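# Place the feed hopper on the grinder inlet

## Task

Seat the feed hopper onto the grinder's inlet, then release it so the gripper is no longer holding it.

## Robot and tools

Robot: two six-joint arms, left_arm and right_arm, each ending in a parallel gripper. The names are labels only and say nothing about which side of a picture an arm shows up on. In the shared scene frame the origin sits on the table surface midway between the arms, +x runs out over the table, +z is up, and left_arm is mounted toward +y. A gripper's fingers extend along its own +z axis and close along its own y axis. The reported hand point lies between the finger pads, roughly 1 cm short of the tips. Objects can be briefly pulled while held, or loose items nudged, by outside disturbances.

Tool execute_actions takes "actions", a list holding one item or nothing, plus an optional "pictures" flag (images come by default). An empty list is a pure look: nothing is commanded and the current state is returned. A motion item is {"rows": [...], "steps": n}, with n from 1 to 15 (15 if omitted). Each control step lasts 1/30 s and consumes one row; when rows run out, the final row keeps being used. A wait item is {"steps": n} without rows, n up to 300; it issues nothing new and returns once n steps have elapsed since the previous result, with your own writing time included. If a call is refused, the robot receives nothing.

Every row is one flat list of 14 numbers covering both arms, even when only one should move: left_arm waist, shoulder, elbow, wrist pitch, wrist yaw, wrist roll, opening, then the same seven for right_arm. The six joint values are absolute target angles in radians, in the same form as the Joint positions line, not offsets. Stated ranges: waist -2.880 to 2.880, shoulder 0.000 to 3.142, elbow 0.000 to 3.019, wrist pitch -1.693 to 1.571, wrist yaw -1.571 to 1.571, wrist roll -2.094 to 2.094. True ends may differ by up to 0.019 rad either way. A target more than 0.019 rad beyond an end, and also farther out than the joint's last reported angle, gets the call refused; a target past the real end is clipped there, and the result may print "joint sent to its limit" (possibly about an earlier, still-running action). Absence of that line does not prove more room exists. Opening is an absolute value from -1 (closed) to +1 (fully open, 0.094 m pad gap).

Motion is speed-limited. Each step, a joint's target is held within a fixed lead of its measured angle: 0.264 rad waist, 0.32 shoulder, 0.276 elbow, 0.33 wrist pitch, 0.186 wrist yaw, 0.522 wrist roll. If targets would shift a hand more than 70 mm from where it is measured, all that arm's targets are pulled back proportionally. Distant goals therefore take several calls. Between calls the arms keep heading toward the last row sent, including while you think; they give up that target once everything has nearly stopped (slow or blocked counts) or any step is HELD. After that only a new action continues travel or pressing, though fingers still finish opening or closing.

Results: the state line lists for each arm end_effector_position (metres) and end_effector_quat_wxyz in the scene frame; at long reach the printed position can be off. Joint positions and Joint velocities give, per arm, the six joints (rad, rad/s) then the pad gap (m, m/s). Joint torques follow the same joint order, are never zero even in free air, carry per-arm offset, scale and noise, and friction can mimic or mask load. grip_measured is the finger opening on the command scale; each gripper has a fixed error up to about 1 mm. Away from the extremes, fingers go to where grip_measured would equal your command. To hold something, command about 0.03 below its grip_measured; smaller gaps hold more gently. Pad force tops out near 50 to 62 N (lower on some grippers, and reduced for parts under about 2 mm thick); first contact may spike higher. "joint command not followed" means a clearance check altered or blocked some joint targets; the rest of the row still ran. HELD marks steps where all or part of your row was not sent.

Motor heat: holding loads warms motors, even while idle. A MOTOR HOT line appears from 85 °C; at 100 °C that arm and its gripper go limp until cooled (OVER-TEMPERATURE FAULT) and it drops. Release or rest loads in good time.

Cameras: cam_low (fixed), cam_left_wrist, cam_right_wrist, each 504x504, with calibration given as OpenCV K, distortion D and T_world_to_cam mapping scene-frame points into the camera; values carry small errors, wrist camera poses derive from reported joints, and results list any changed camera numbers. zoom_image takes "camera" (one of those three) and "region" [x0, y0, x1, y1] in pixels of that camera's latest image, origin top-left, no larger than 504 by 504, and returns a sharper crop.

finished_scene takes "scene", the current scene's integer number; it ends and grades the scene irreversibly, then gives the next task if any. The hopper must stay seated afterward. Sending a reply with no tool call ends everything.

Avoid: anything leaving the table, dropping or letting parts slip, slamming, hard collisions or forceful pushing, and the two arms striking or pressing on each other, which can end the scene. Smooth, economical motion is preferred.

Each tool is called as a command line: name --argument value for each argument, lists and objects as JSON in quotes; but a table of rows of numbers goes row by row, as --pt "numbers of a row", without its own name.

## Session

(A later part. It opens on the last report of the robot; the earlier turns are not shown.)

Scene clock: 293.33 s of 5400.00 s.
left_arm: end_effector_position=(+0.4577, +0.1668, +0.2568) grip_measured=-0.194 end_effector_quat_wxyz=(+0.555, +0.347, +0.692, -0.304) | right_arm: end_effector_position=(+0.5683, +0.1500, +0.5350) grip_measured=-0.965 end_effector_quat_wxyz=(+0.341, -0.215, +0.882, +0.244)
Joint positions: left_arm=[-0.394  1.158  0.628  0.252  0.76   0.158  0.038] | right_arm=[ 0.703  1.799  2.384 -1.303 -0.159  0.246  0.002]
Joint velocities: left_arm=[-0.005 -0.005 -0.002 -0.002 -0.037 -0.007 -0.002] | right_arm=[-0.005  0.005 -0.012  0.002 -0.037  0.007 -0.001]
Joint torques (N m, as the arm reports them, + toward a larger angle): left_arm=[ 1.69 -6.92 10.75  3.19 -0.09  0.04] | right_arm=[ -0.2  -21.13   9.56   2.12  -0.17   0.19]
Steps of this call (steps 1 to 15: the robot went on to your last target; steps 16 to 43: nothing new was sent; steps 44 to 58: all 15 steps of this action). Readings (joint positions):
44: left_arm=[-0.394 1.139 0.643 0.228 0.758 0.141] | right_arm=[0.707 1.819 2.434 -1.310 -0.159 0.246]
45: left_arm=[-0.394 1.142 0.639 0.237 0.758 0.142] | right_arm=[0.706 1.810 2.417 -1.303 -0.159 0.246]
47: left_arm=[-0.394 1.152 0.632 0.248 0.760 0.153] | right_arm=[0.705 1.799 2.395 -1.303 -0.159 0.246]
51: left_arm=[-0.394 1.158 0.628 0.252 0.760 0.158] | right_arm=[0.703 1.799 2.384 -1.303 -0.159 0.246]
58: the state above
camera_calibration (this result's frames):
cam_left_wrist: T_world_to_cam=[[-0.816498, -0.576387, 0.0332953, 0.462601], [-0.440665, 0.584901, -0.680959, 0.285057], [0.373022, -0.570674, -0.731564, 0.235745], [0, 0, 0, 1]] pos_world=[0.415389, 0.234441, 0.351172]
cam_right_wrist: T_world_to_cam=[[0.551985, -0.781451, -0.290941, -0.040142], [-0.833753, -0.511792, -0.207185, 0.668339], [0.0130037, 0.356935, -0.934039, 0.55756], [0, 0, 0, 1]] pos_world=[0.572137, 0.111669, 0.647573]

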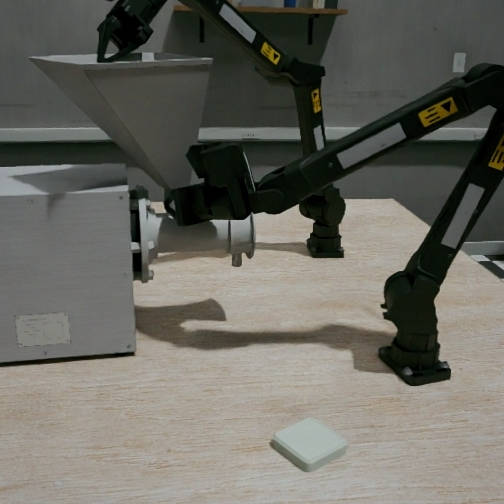

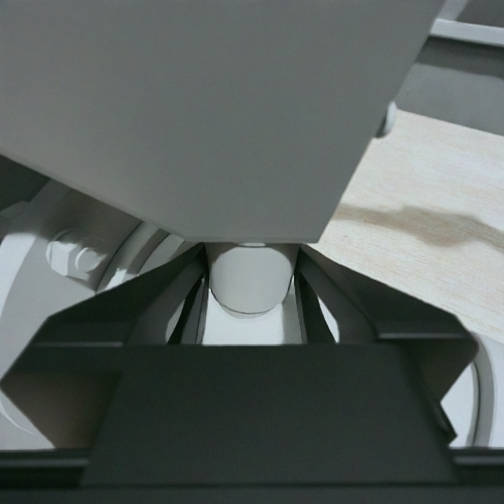

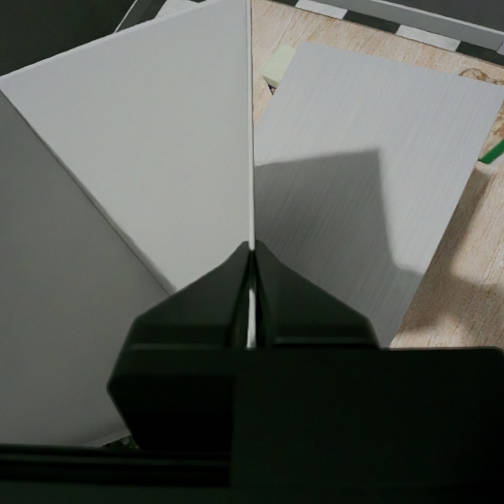

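execute_actions --actions '[{"rows":[[-0.378,1.165,0.63,0.31,0.754,0.16,-0.26,0.71,1.76,2.35,-1.3,-0.16,0.27,-1]],"steps":15}]'

Scene clock: 295.57 s of 5400.00 s.
left_arm: end_effector_position=(+0.4576, +0.1667, +0.2500) grip_measured=-0.194 end_effector_quat_wxyz=(+0.554, +0.350, +0.692, -0.304) | right_arm: end_effector_position=(+0.5680, +0.1493, +0.5280) grip_measured=-0.965 end_effector_quat_wxyz=(+0.337, -0.214, +0.884, +0.242)
Joint positions: left_arm=[-0.394  1.171  0.619  0.269  0.763  0.165  0.038] | right_arm=[ 0.702  1.789  2.355 -1.293 -0.158  0.246  0.002]
Joint velocities: left_arm=[-0.005 -0.005  0.002 -0.002  0.081 -0.095  0.001] | right_arm=[-0.005 -0.024 -0.012  0.002 -0.081 -0.037  0.   ]
Joint torques (N m, as the arm reports them, + toward a larger angle): left_arm=[ 1.6  -6.22 10.14  2.97 -0.21 -0.04] | right_arm=[  0.72 -20.64   8.7    1.67  -0.18   0.21]
Steps of this call (steps 1 to 15: the robot went on to your last target; steps 16 to 52: nothing new was sent; steps 53 to 67: all 15 steps of this action). Readings (joint positions):
53: left_arm=[-0.394 1.160 0.626 0.254 0.760 0.158] | right_arm=[0.703 1.798 2.378 -1.300 -0.159 0.246]
54: left_arm=[-0.394 1.162 0.624 0.259 0.760 0.159] | right_arm=[0.703 1.793 2.370 -1.296 -0.159 0.246]
56: left_arm=[-0.394 1.170 0.620 0.265 0.761 0.165] | right_arm=[0.703 1.790 2.358 -1.296 -0.159 0.246]
60: left_arm=[-0.394 1.171 0.619 0.269 0.763 0.165] | right_arm=[0.702 1.789 2.355 -1.293 -0.158 0.246]
67: the state above
camera_calibration (this result's frames):
cam_left_wrist: T_world_to_cam=[[-0.818509, -0.57366, 0.0309298, 0.463756], [-0.438467, 0.589012, -0.678831, 0.278303], [0.3712, -0.569191, -0.733643, 0.23184], [0, 0, 0, 1]] pos_world=[0.415556, 0.234076, 0.344664]
cam_right_wrist: T_world_to_cam=[[0.549125, -0.78369, -0.290332, -0.0408702], [-0.835721, -0.512536, -0.197173, 0.662201], [0.00571663, 0.350909, -0.936392, 0.557553], [0, 0, 0, 1]] pos_world=[0.57267, 0.111722, 0.640791]

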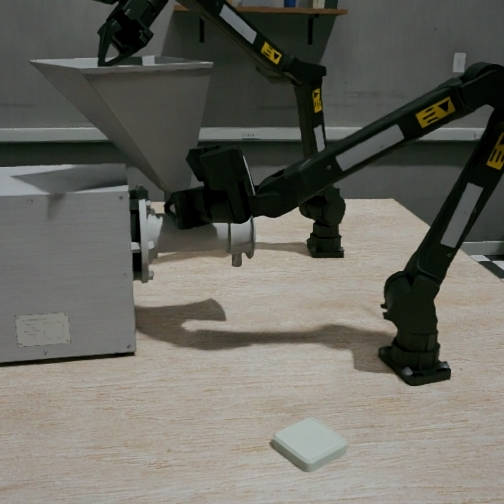

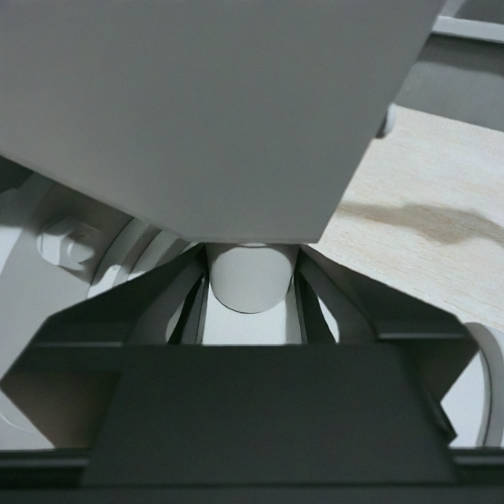

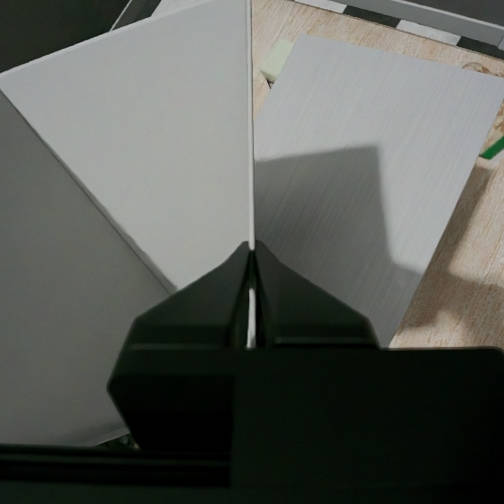

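execute_actions --actions '[{"rows":[[-0.39,1.15,0.64,0.29,0.76,0.16,0.3,0.705,1.79,2.36,-1.3,-0.16,0.25,-1],[-0.39,1.15,0.64,0.29,0.76,0.16,0.3,0.705,1.79,2.36,-1.3,-0.16,0.25,-1],[-0.39,1.15,0.64,0.29,0.76,0.16,0.3,0.705,1.79,2.36,-1.3,-0.16,0.25,-1],[-0.39,1.15,0.64,0.29,0.76,0.16,0.3,0.705,1.79,2.36,-1.3,-0.16,0.25,-1],[-0.39,1.15,0.64,0.29,0.76,0.16,0.3,0.705,1.79,2.36,-1.3,-0.16,0.25,-1],[-0.39,1.15,0.64,0.29,0.76,0.16,0.3,0.705,1.79,2.36,-1.3,-0.16,0.25,-1],[-0.39,1.15,0.64,0.29,0.76,0.16,0.3,0.705,1.79,2.36,-1.3,-0.16,0.25,-0.3]],"steps":15}]'

Scene clock: 299.30 s of 5400.00 s.
left_arm: end_effector_position=(+0.4576, +0.1668, +0.2514) grip_measured=+0.297 end_effector_quat_wxyz=(+0.556, +0.350, +0.691, -0.303) | right_arm: end_effector_position=(+0.5682, +0.1490, +0.5280) grip_measured=-0.303 end_effector_quat_wxyz=(+0.337, -0.214, +0.884, +0.241)
Joint positions: left_arm=[-0.394  1.169  0.619  0.271  0.762  0.165  0.061] | right_arm=[ 0.702  1.789  2.355 -1.293 -0.158  0.245  0.033]
Joint velocities: left_arm=[-0.015  0.005 -0.012  0.012 -0.022 -0.022 -0.001] | right_arm=[ 0.005 -0.015 -0.017 -0.002  0.11   0.007  0.   ]
Joint torques (N m, as the arm reports them, + toward a larger angle): left_arm=[ 0.71 -7.13 11.06  2.22  0.13 -0.04] | right_arm=[  0.21 -17.79   9.61   1.67  -0.21   0.05]
Steps of this call (steps 1 to 15: the robot went on to your last target; steps 16 to 90: nothing new was sent; then 0.23 s passed at rest; steps 91 to 105: all 15 steps of this action). Readings (joint positions):
91: left_arm=[-0.394 1.171 0.619 0.269 0.763 0.165] | right_arm=[0.702 1.789 2.355 -1.293 -0.158 0.245]
92: left_arm=[-0.394 1.171 0.619 0.269 0.762 0.165] | right_arm=[0.702 1.789 2.355 -1.293 -0.158 0.245]
94: left_arm=[-0.394 1.169 0.619 0.271 0.762 0.165] | right_arm=[0.701 1.789 2.355 -1.293 -0.158 0.245]
98: left_arm=[-0.394 1.169 0.619 0.271 0.762 0.165] | right_arm=[0.701 1.789 2.355 -1.293 -0.158 0.245]
105: the state above
camera_calibration (this result's frames):
cam_left_wrist: T_world_to_cam=[[-0.818011, -0.574544, 0.0275096, 0.464581], [-0.436015, 0.588166, -0.68114, 0.278762], [0.375165, -0.569175, -0.731636, 0.230612], [0, 0, 0, 1]] pos_world=[0.415059, 0.234223, 0.34582]
cam_right_wrist: T_world_to_cam=[[0.548727, -0.784246, -0.28958, -0.0413315], [-0.835977, -0.512067, -0.197309, 0.662408], [0.00645415, 0.350351, -0.936596, 0.557414], [0, 0, 0, 1]] pos_world=[0.572839, 0.111493, 0.640801]

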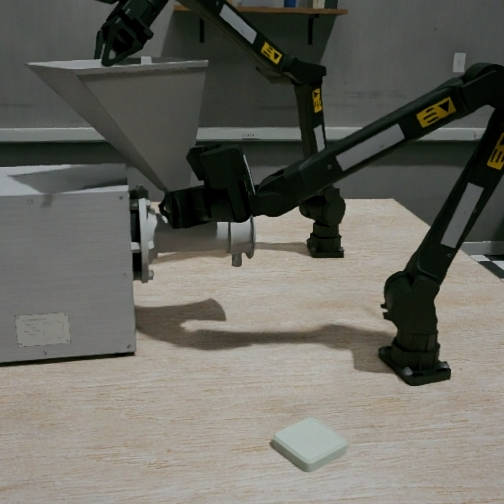

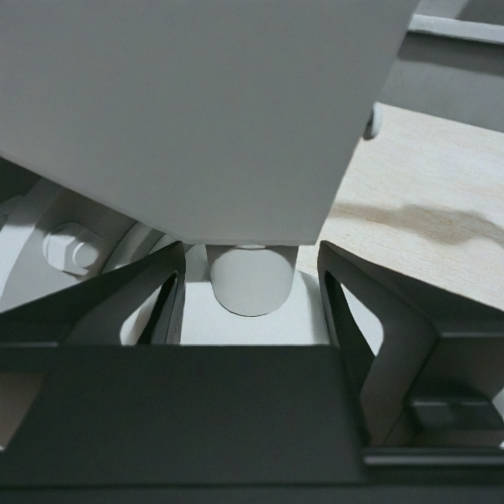

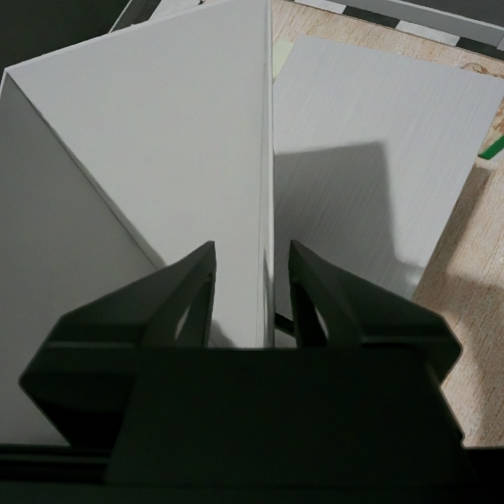

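execute_actions --actions '[{"rows":[[-0.34,1.10,0.60,0.29,0.76,0.16,0.4,0.705,1.78,2.45,-1.3,-0.16,0.25,-0.2],[-0.33,1.09,0.59,0.29,0.76,0.16,0.4,0.705,1.78,2.47,-1.3,-0.16,0.25,-0.2],[-0.31,1.07,0.58,0.29,0.76,0.16,0.4,0.705,1.77,2.49,-1.3,-0.16,0.25,-0.2],[-0.29,1.05,0.565,0.29,0.76,0.16,0.4,0.705,1.76,2.51,-1.3,-0.16,0.25,-0.2],[-0.27,1.03,0.55,0.29,0.76,0.16,0.4,0.705,1.75,2.53,-1.3,-0.16,0.25,-0.2]],"steps":15}]'

Scene clock: 301.83 s of 5400.00 s.
left_arm: end_effector_position=(+0.4468, +0.2238, +0.2765) grip_measured=+0.397 end_effector_quat_wxyz=(+0.602, +0.314, +0.688, -0.256) | right_arm: end_effector_position=(+0.5372, +0.1255, +0.6376) grip_measured=-0.203 end_effector_quat_wxyz=(+0.421, -0.212, +0.837, +0.277)
Joint positions: left_arm=[-0.267  1.03   0.557  0.273  0.761  0.165  0.066] | right_arm=[ 0.702  1.735  2.506 -1.293 -0.158  0.245  0.037]
Joint velocities: left_arm=[ 0.015 -0.005  0.002  0.012 -0.037 -0.022 -0.001] | right_arm=[-0.005 -0.063  0.022 -0.002  0.037  0.022 -0.001]
Joint torques (N m, as the arm reports them, + toward a larger angle): left_arm=[ 0.09 -4.15  9.05  2.13  0.14 -0.05] | right_arm=[  0.29 -15.27   9.95   1.91  -0.2    0.04]
Steps of this call (steps 1 to 15: the robot went on to your last target; steps 16 to 61: nothing new was sent; steps 62 to 76: all 15 steps of this action). Readings (joint positions):
62: left_arm=[-0.391 1.166 0.618 0.271 0.762 0.165] | right_arm=[0.702 1.789 2.361 -1.293 -0.158 0.245]
63: left_arm=[-0.383 1.158 0.613 0.271 0.762 0.165] | right_arm=[0.702 1.792 2.373 -1.293 -0.158 0.245]
65: left_arm=[-0.350 1.127 0.595 0.271 0.762 0.165] | right_arm=[0.702 1.792 2.405 -1.293 -0.158 0.245]
69: left_arm=[-0.274 1.046 0.558 0.271 0.761 0.165] | right_arm=[0.702 1.779 2.475 -1.293 -0.158 0.245]
76: the state above
camera_calibration (this result's frames):
cam_left_wrist: T_world_to_cam=[[-0.738397, -0.673807, -0.0274698, 0.489596], [-0.452162, 0.524905, -0.721127, 0.290065], [0.500319, -0.520057, -0.692258, 0.207673], [0, 0, 0, 1]] pos_world=[0.388769, 0.285639, 0.366386]
cam_right_wrist: T_world_to_cam=[[0.596343, -0.748062, -0.291167, -0.0401683], [-0.787662, -0.475352, -0.391955, 0.739604], [0.1548, 0.463081, -0.872693, 0.533926], [0, 0, 0, 1]] pos_world=[0.52386, 0.0742727, 0.744149]

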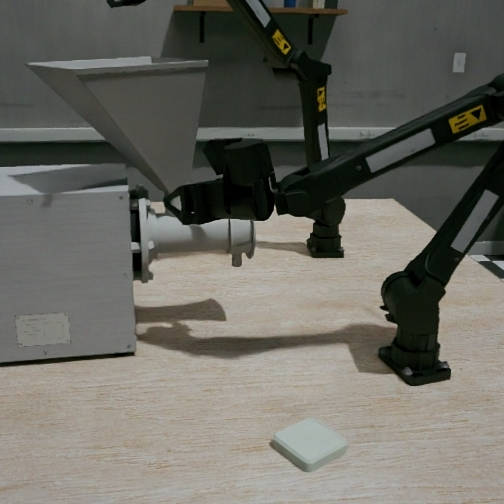

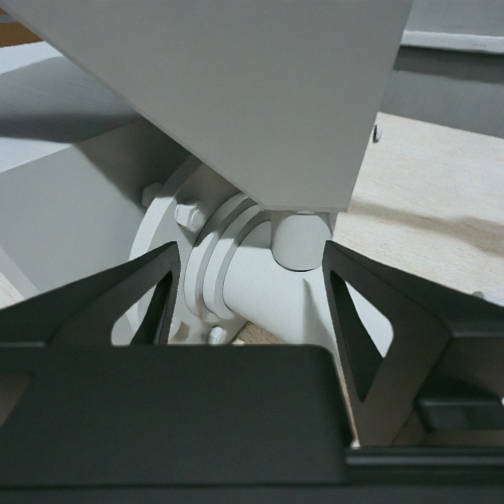

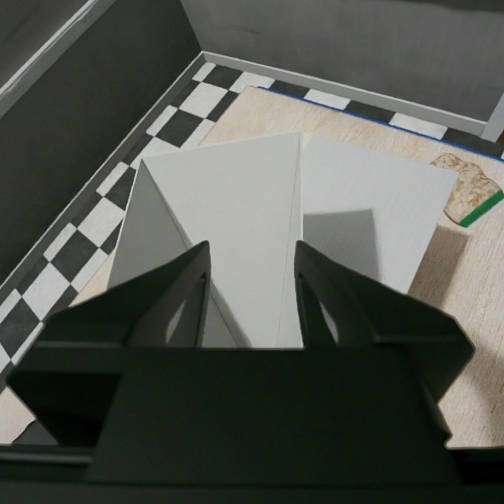

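execute_actions --actions '[{"rows":[[-0.17,1.02,0.6,0.27,0.76,0.1,-1,0.7,1.65,2.5,-1.3,-0.16,0.25,-0.2],[-0.12,1.02,0.6,0.27,0.76,0.1,-1,0.7,1.65,2.5,-1.3,-0.16,0.25,-0.2],[-0.08,1.02,0.62,0.25,0.76,0.1,-1,0.7,1.6,2.5,-1.3,-0.16,0.25,-0.2],[-0.08,1.02,0.66,0.2,0.76,0.1,-1,0.7,1.6,2.5,-1.3,-0.16,0.25,-0.2],[-0.08,1.01,0.72,0.15,0.76,0.1,-1,0.7,1.55,2.5,-1.3,-0.16,0.25,-0.2],[-0.08,1.0,0.8,0.05,0.76,0.1,-1,0.7,1.55,2.5,-1.3,-0.16,0.25,-0.2],[-0.08,1.0,0.9,-0.05,0.76,0.1,-1,0.7,1.5,2.5,-1.3,-0.16,0.25,-0.2],[-0.08,1.0,1.04,-0.19,0.76,0.1,-1,0.7,1.5,2.5,-1.3,-0.16,0.25,-0.2]],"steps":15}]' --pictures false

execute_actions --actions '[{"steps":25}]'

Scene clock: 314.40 s of 5400.00 s.
left_arm: end_effector_position=(+0.4925, +0.3099, +0.3413) grip_measured=-0.986 end_effector_quat_wxyz=(+0.571, +0.208, +0.760, -0.232) | right_arm: end_effector_position=(+0.4371, +0.0494, +0.7552) grip_measured=-0.203 end_effector_quat_wxyz=(+0.501, -0.207, +0.780, +0.311)
Joint positions: left_arm=[-0.073  1.03   0.812 -0.121  0.758  0.12   0.001] | right_arm=[ 0.702  1.508  2.489 -1.293 -0.158  0.245  0.037]
Joint velocities: left_arm=[ 0.005 -0.015  0.623 -0.349 -0.007 -0.022  0.001] | right_arm=[-0.015 -0.571  0.007 -0.002  0.007 -0.037 -0.001]
Joint torques (N m, as the arm reports them, + toward a larger angle): left_arm=[ 0.03 -6.45 16.48  1.25  0.34 -0.11] | right_arm=[-0.11 -8.71  7.87  1.97 -0.18  0.05]
Steps of this call (steps 1 to 15: the robot went on to your last target; steps 16 to 90: nothing new was sent; then 9.07 s passed at rest; steps 91 to 105: all 15 steps of this action). Readings (joint positions):
91: left_arm=[-0.261 1.030 0.557 0.273 0.763 0.157] | right_arm=[0.702 1.730 2.505 -1.293 -0.158 0.245]
92: left_arm=[-0.241 1.030 0.557 0.273 0.764 0.148] | right_arm=[0.702 1.723 2.497 -1.293 -0.158 0.245]
94: left_arm=[-0.162 1.030 0.560 0.256 0.763 0.135] | right_arm=[0.702 1.706 2.490 -1.293 -0.158 0.245]
98: left_arm=[-0.074 1.030 0.632 0.087 0.758 0.124] | right_arm=[0.702 1.649 2.489 -1.293 -0.158 0.245]
105: the state above

Scene clock: 315.23 s of 5400.00 s.
left_arm: end_effector_position=(+0.5008, +0.3110, +0.4300) grip_measured=-0.986 end_effector_quat_wxyz=(+0.612, +0.223, +0.727, -0.216) | right_arm: end_effector_position=(+0.4266, +0.0414, +0.7678) grip_measured=-0.203 end_effector_quat_wxyz=(+0.512, -0.206, +0.772, +0.315)
Joint positions: left_arm=[-0.073  1.011  0.974 -0.181  0.758  0.109  0.001] | right_arm=[ 0.702  1.491  2.499 -1.293 -0.158  0.245  0.037]
Joint velocities: left_arm=[-0.005 -0.005 -0.012  0.002  0.037  0.007 -0.001] | right_arm=[-0.015 -0.005 -0.002 -0.002  0.007 -0.095 -0.001]
Joint torques (N m, as the arm reports them, + toward a larger angle): left_arm=[-0.28 -5.93 15.93  1.2   0.29 -0.11] | right_arm=[-0.11 -9.99  6.73  2.03 -0.18  0.05]
Steps of this call (steps 1 to 25: the robot went on to your last target). Readings (joint positions):
1: left_arm=[-0.073 1.030 0.833 -0.131 0.758 0.119] | right_arm=[0.702 1.490 2.489 -1.293 -0.158 0.245]
2: left_arm=[-0.073 1.030 0.854 -0.141 0.758 0.119] | right_arm=[0.702 1.476 2.490 -1.293 -0.158 0.245]
4: left_arm=[-0.073 1.030 0.892 -0.157 0.758 0.117] | right_arm=[0.702 1.458 2.496 -1.293 -0.158 0.245]
8: left_arm=[-0.073 1.026 0.954 -0.175 0.758 0.113] | right_arm=[0.702 1.455 2.499 -1.293 -0.158 0.245]
25: the state above
camera_calibration (this result's frames):
cam_left_wrist: T_world_to_cam=[[-0.585364, -0.809806, 0.0395434, 0.529288], [-0.585754, 0.38868, -0.711211, 0.484426], [0.560573, -0.43948, -0.701866, 0.281207], [0, 0, 0, 1]] pos_world=[0.435943, 0.363918, 0.520969]
cam_right_wrist: T_world_to_cam=[[0.650256, -0.707093, -0.277826, -0.0341048], [-0.694082, -0.404239, -0.595685, 0.777136], [0.308897, 0.580182, -0.753639, 0.541625], [0, 0, 0, 1]] pos_world=[0.394267, -0.0242073, 0.861643]

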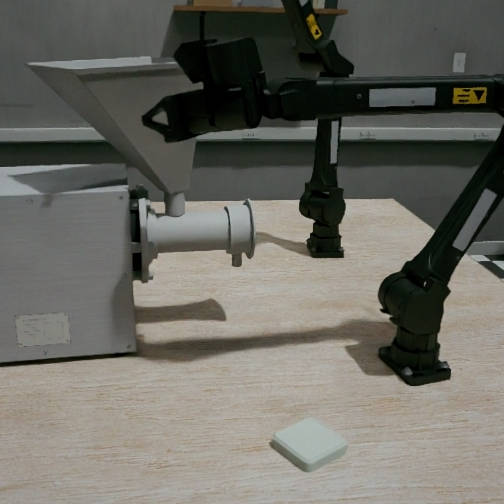

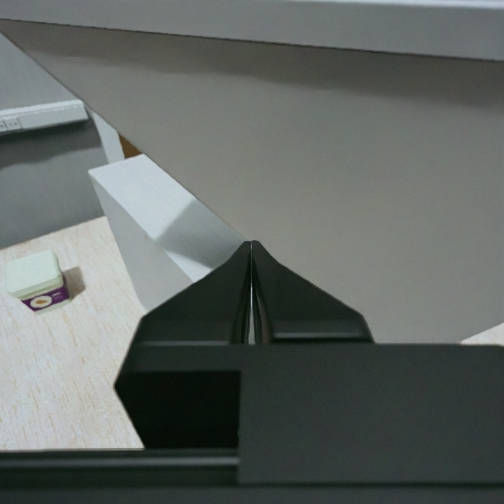

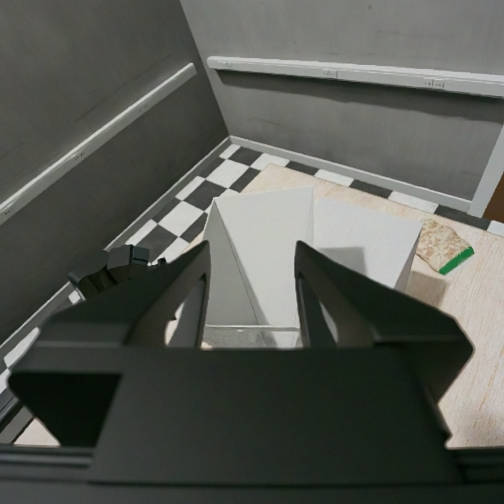

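execute_actions --actions '[{"rows":[[-0.08,1.02,1.13,-0.19,0.76,0.1,-1,0.7,1.5,2.5,-1.3,-0.16,0.25,-0.2],[-0.08,1.02,1.13,-0.19,0.76,0.1,-1,0.7,1.5,2.5,-1.3,-0.16,0.25,-0.2],[-0.08,1.02,1.13,-0.19,0.76,0.1,-1,0.7,1.5,2.5,-1.3,-0.16,0.25,-0.2],[-0.09,1.02,1.13,-0.19,0.76,0.1,-1,0.7,1.5,2.5,-1.3,-0.16,0.25,-0.2],[-0.10,1.03,1.14,-0.19,0.76,0.1,-1,0.7,1.5,2.5,-1.3,-0.16,0.25,-0.2],[-0.11,1.03,1.14,-0.19,0.76,0.1,-1,0.7,1.5,2.5,-1.3,-0.16,0.25,-0.2],[-0.12,1.04,1.15,-0.19,0.76,0.1,-1,0.7,1.5,2.5,-1.3,-0.16,0.25,-0.2],[-0.13,1.04,1.15,-0.19,0.76,0.1,-1,0.7,1.5,2.5,-1.3,-0.16,0.25,-0.2],[-0.14,1.05,1.16,-0.19,0.76,0.1,-1,0.7,1.5,2.5,-1.3,-0.16,0.25,-0.2],[-0.15,1.05,1.16,-0.19,0.76,0.1,-1,0.7,1.5,2.5,-1.3,-0.16,0.25,-0.2],[-0.16,1.06,1.17,-0.19,0.76,0.1,-1,0.7,1.5,2.5,-1.3,-0.16,0.25,-0.2],[-0.17,1.06,1.17,-0.19,0.76,0.1,-1,0.7,1.5,2.5,-1.3,-0.16,0.25,-0.2]],"steps":15}]'

Scene clock: 318.77 s of 5400.00 s.
left_arm: end_effector_position=(+0.5077, +0.2758, +0.4862) grip_measured=-0.987 end_effector_quat_wxyz=(+0.633, +0.262, +0.692, -0.226) | right_arm: end_effector_position=(+0.4266, +0.0414, +0.7678) grip_measured=-0.203 end_effector_quat_wxyz=(+0.512, -0.206, +0.772, +0.315)
Joint positions: left_arm=[-0.151  1.038  1.094 -0.187  0.756  0.109  0.001] | right_arm=[ 0.702  1.491  2.499 -1.293 -0.158  0.245  0.037]
Joint velocities: left_arm=[-0.19   0.112 -0.012  0.022 -0.095 -0.037  0.   ] | right_arm=[-0.015 -0.005  0.022 -0.017 -0.051 -0.007  0.   ]
Joint torques (N m, as the arm reports them, + toward a larger angle): left_arm=[-0.84 -3.92 16.64  1.47  0.44 -0.1 ] | right_arm=[-0.07 -9.48  6.8   2.04 -0.18  0.05]
Steps of this call (steps 1 to 15: the robot went on to your last target; steps 16 to 90: nothing new was sent; then 0.03 s passed at rest; steps 91 to 105: all 15 steps of this action). Readings (joint positions):
91: left_arm=[-0.073 1.011 0.977 -0.183 0.758 0.109] | right_arm=[0.702 1.491 2.499 -1.293 -0.158 0.245]
92: left_arm=[-0.073 1.013 0.986 -0.185 0.758 0.109] | right_arm=[0.702 1.491 2.499 -1.293 -0.158 0.245]
94: left_arm=[-0.073 1.016 1.012 -0.186 0.758 0.109] | right_arm=[0.702 1.491 2.499 -1.293 -0.158 0.245]
98: left_arm=[-0.093 1.016 1.068 -0.187 0.756 0.109] | right_arm=[0.702 1.491 2.499 -1.293 -0.158 0.245]
105: the state above
camera_calibration (this result's frames):
cam_left_wrist: T_world_to_cam=[[-0.645895, -0.763167, -0.0198661, 0.549358], [-0.491326, 0.435462, -0.754302, 0.502239], [0.58431, -0.47744, -0.656226, 0.277503], [0, 0, 0, 1]] pos_world=[0.439443, 0.333037, 0.571859]
cam_right_wrist: T_world_to_cam=[[0.650256, -0.707093, -0.277826, -0.0341048], [-0.694082, -0.404239, -0.595685, 0.777136], [0.308897, 0.580182, -0.753639, 0.541625], [0, 0, 0, 1]] pos_world=[0.394267, -0.0242073, 0.861643]

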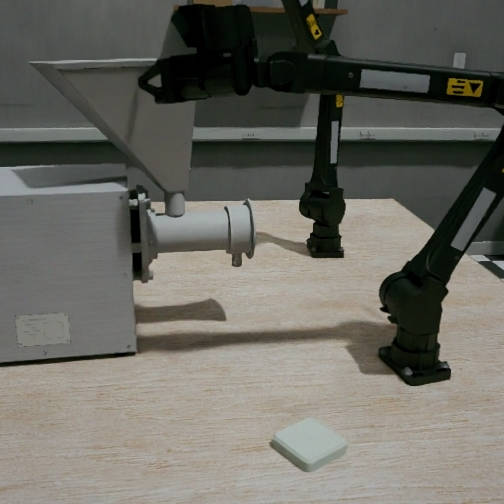

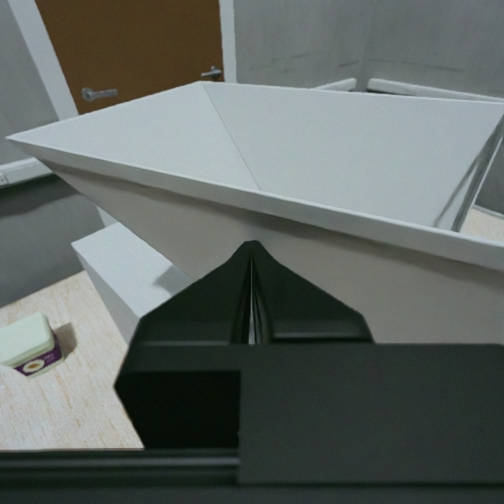

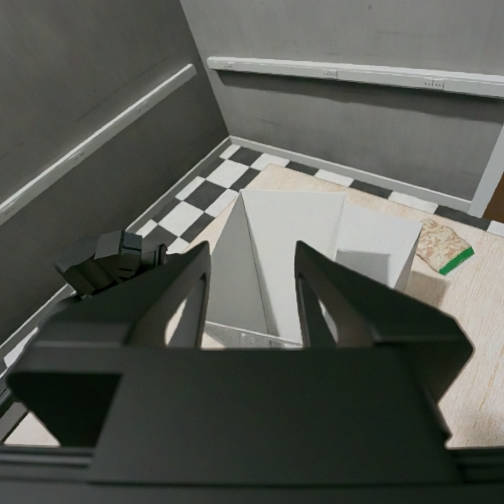

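Rotates easily. A bit more.

execute_actions --actions '[{"rows":[[-0.175,1.07,1.17,-0.19,0.76,0.1,-1,0.7,1.5,2.5,-1.3,-0.16,0.25,-0.2],[-0.18,1.07,1.175,-0.19,0.76,0.1,-1,0.7,1.5,2.5,-1.3,-0.16,0.25,-0.2],[-0.185,1.08,1.18,-0.19,0.76,0.1,-1,0.7,1.5,2.5,-1.3,-0.16,0.25,-0.2],[-0.19,1.08,1.185,-0.19,0.76,0.1,-1,0.7,1.5,2.5,-1.3,-0.16,0.25,-0.2],[-0.195,1.09,1.19,-0.19,0.76,0.1,-1,0.7,1.5,2.5,-1.3,-0.16,0.25,-0.2]],"steps":15}]'

Scene clock: 322.20 s of 5400.00 s.
left_arm: end_effector_position=(+0.5184, +0.2662, +0.4778) grip_measured=-0.987 end_effector_quat_wxyz=(+0.623, +0.266, +0.696, -0.236) | right_arm: end_effector_position=(+0.4266, +0.0414, +0.7678) grip_measured=-0.203 end_effector_quat_wxyz=(+0.512, -0.206, +0.772, +0.315)
Joint positions: left_arm=[-0.172  1.074  1.107 -0.187  0.757  0.109  0.001] | right_arm=[ 0.702  1.491  2.499 -1.293 -0.158  0.245  0.037]
Joint velocities: left_arm=[-0.005 -0.005 -0.002  0.012  0.037  0.037  0.001] | right_arm=[ 0.005 -0.005  0.007 -0.007  0.007 -0.022  0.001]
Joint torques (N m, as the arm reports them, + toward a larger angle): left_arm=[-1.57 -4.49 17.2   1.38  0.31 -0.09] | right_arm=[-0.11 -9.5   6.8   2.03 -0.18  0.05]
Steps of this call (steps 1 to 30: the robot went on to your last target; steps 31 to 88: nothing new was sent; steps 89 to 103: all 15 steps of this action). Readings (joint positions):
89: left_arm=[-0.157 1.050 1.094 -0.187 0.757 0.109] | right_arm=[0.702 1.491 2.499 -1.293 -0.158 0.245]
90: left_arm=[-0.157 1.050 1.094 -0.187 0.757 0.109] | right_arm=[0.702 1.491 2.499 -1.293 -0.158 0.245]
92: left_arm=[-0.159 1.052 1.095 -0.187 0.757 0.109] | right_arm=[0.702 1.491 2.499 -1.293 -0.158 0.245]
96: left_arm=[-0.169 1.066 1.105 -0.187 0.757 0.109] | right_arm=[0.702 1.491 2.499 -1.293 -0.158 0.245]
103: the state above
camera_calibration (this result's frames):
cam_left_wrist: T_world_to_cam=[[-0.662602, -0.748959, -0.0043022, 0.546208], [-0.49859, 0.445373, -0.743674, 0.501298], [0.558898, -0.490615, -0.668529, 0.283745], [0, 0, 0, 1]] pos_world=[0.453276, 0.325032, 0.564844]
cam_right_wrist: T_world_to_cam=[[0.650256, -0.707093, -0.277826, -0.0341048], [-0.694082, -0.404239, -0.595685, 0.777136], [0.308897, 0.580182, -0.753639, 0.541625], [0, 0, 0, 1]] pos_world=[0.394267, -0.0242073, 0.861643]

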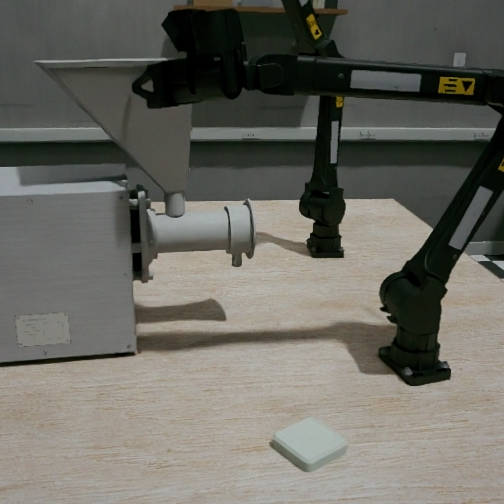

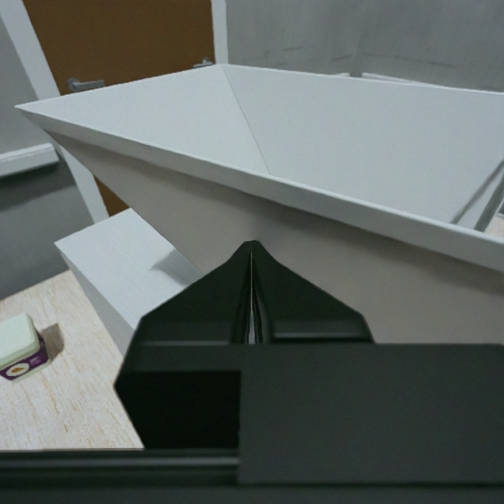

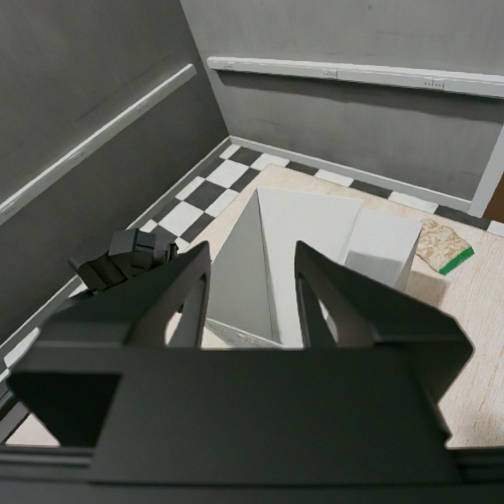

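execute_actions --actions '[{"rows":[[-0.20,1.10,1.20,-0.19,0.76,0.1,-1,0.7,1.5,2.5,-1.3,-0.16,0.25,-0.2],[-0.205,1.11,1.21,-0.19,0.76,0.1,-1,0.7,1.5,2.5,-1.3,-0.16,0.25,-0.2],[-0.21,1.12,1.22,-0.19,0.76,0.1,-1,0.7,1.5,2.5,-1.3,-0.16,0.25,-0.2],[-0.215,1.13,1.23,-0.19,0.76,0.1,-1,0.7,1.5,2.5,-1.3,-0.16,0.25,-0.2],[-0.22,1.14,1.24,-0.19,0.76,0.1,-1,0.7,1.5,2.5,-1.3,-0.16,0.25,-0.2]],"steps":15}]'

Scene clock: 325.17 s of 5400.00 s.
left_arm: end_effector_position=(+0.5372, +0.2517, +0.4770) grip_measured=-0.987 end_effector_quat_wxyz=(+0.615, +0.275, +0.697, -0.248) | right_arm: end_effector_position=(+0.4266, +0.0414, +0.7678) grip_measured=-0.203 end_effector_quat_wxyz=(+0.512, -0.206, +0.772, +0.315)
Joint positions: left_arm=[-0.202  1.135  1.156 -0.188  0.756  0.108  0.001] | right_arm=[ 0.702  1.491  2.499 -1.293 -0.158  0.245  0.037]
Joint velocities: left_arm=[-0.005 -0.005 -0.007 -0.022  0.007 -0.022 -0.   ] | right_arm=[-0.005 -0.005  0.022  0.002  0.022  0.037  0.   ]
Joint torques (N m, as the arm reports them, + toward a larger angle): left_arm=[-1.33 -6.33 17.37  1.52  0.36 -0.08] | right_arm=[-0.09 -9.5   6.8   2.02 -0.18  0.05]
Steps of this call (steps 1 to 15: the robot went on to your last target; steps 16 to 74: nothing new was sent; steps 75 to 89: all 15 steps of this action). Readings (joint positions):
75: left_arm=[-0.172 1.075 1.107 -0.187 0.757 0.109] | right_arm=[0.702 1.491 2.499 -1.293 -0.158 0.245]
76: left_arm=[-0.173 1.076 1.109 -0.187 0.757 0.109] | right_arm=[0.702 1.491 2.499 -1.293 -0.158 0.245]
78: left_arm=[-0.175 1.086 1.119 -0.188 0.757 0.109] | right_arm=[0.702 1.491 2.499 -1.293 -0.158 0.245]
82: left_arm=[-0.191 1.123 1.149 -0.188 0.756 0.108] | right_arm=[0.702 1.491 2.499 -1.293 -0.158 0.245]
89: the state above
camera_calibration (this result's frames):
cam_left_wrist: T_world_to_cam=[[-0.684283, -0.729196, 0.00539186, 0.549917], [-0.495668, 0.45969, -0.736884, 0.50818], [0.534854, -0.50691, -0.675998, 0.286197], [0, 0, 0, 1]] pos_world=[0.475114, 0.312468, 0.564973]
cam_right_wrist: T_world_to_cam=[[0.650256, -0.707093, -0.277826, -0.0341048], [-0.694082, -0.404239, -0.595685, 0.777136], [0.308897, 0.580182, -0.753639, 0.541625], [0, 0, 0, 1]] pos_world=[0.394267, -0.0242073, 0.861643]

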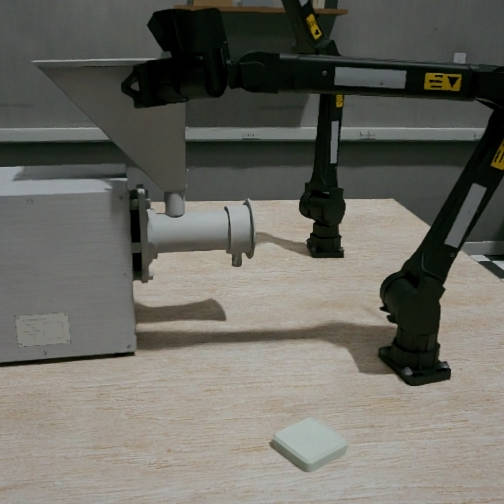

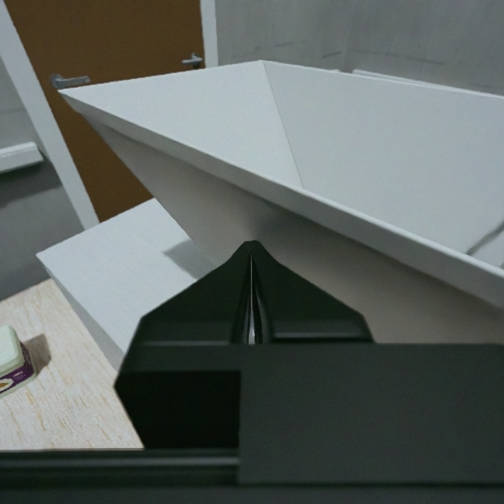

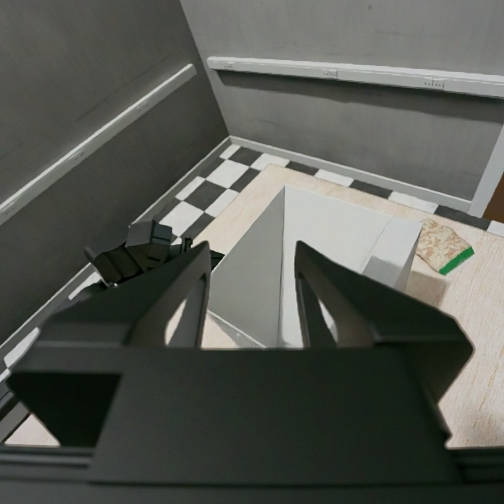

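Aligned. Back off.

execute_actions --actions '[{"rows":[[-0.1,1.12,1.22,-0.19,0.76,0.1,-1,0.7,1.5,2.5,-1.3,-0.16,0.25,-0.2]],"steps":10}]'

finished_scene --scene 1

Scene clock: 326.60 s of 5400.00 s.
left_arm: end_effector_position=(+0.5465, +0.3068, +0.4771) grip_measured=-0.987 end_effector_quat_wxyz=(+0.627, +0.237, +0.710, -0.215) | right_arm: end_effector_position=(+0.4266, +0.0414, +0.7678) grip_measured=-0.203 end_effector_quat_wxyz=(+0.512, -0.206, +0.772, +0.315)
Joint positions: left_arm=[-0.093  1.135  1.156 -0.188  0.76   0.108  0.001] | right_arm=[ 0.702  1.491  2.499 -1.293 -0.158  0.245  0.037]
Joint velocities: left_arm=[-0.015 -0.015 -0.002 -0.002 -0.022 -0.037  0.001] | right_arm=[ 0.005 -0.005 -0.007 -0.002 -0.051  0.007 -0.   ]
Joint torques (N m, as the arm reports them, + toward a larger angle): left_arm=[-0.26 -7.93 15.73  1.51  0.19 -0.09] | right_arm=[-0.1  -9.47  6.8   2.04 -0.18  0.05]
Steps of this call (steps 1 to 15: the robot went on to your last target; steps 16 to 33: nothing new was sent; steps 34 to 43: all 10 steps of this action). Readings (joint positions):
34: left_arm=[-0.195 1.135 1.156 -0.188 0.759 0.108] | right_arm=[0.702 1.491 2.499 -1.293 -0.158 0.245]
35: left_arm=[-0.181 1.135 1.156 -0.188 0.761 0.108] | right_arm=[0.702 1.491 2.499 -1.293 -0.158 0.245]
37: left_arm=[-0.138 1.135 1.156 -0.188 0.761 0.108] | right_arm=[0.702 1.491 2.499 -1.293 -0.158 0.245]
41: left_arm=[-0.093 1.135 1.156 -0.188 0.760 0.108] | right_arm=[0.702 1.491 2.499 -1.293 -0.158 0.245]
43: the state above
camera_calibration (this result's frames):
cam_left_wrist: T_world_to_cam=[[-0.603514, -0.797331, 0.00585316, 0.572964], [-0.541357, 0.404352, -0.737178, 0.529618], [0.585408, -0.448066, -0.675673, 0.263352], [0, 0, 0, 1]] pos_world=[0.478336, 0.360689, 0.565009]
cam_right_wrist: T_world_to_cam=[[0.650256, -0.707093, -0.277826, -0.0341048], [-0.694082, -0.404239, -0.595685, 0.777136], [0.308897, 0.580182, -0.753639, 0.541625], [0, 0, 0, 1]] pos_world=[0.394267, -0.0242073, 0.861643]

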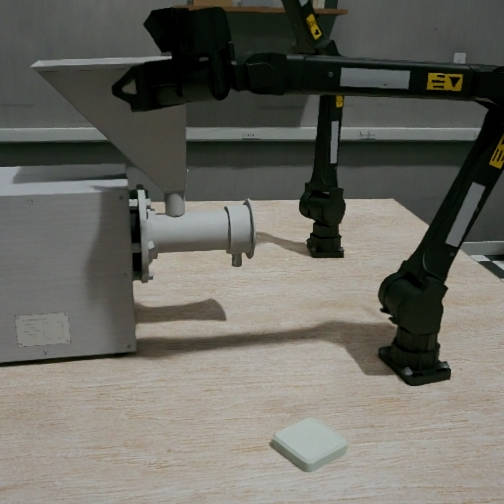

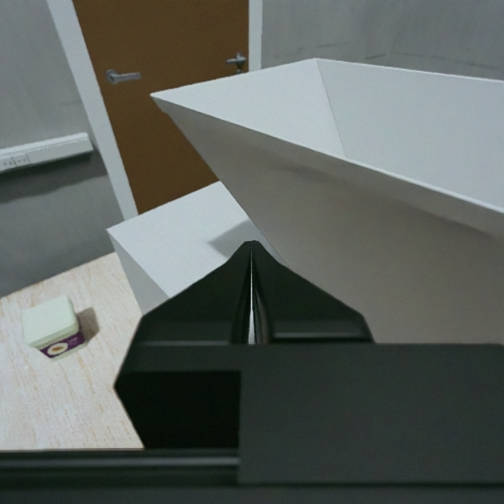

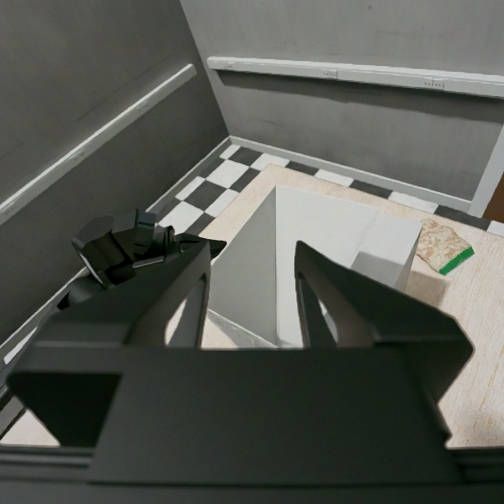

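The scene is finished: the task was done.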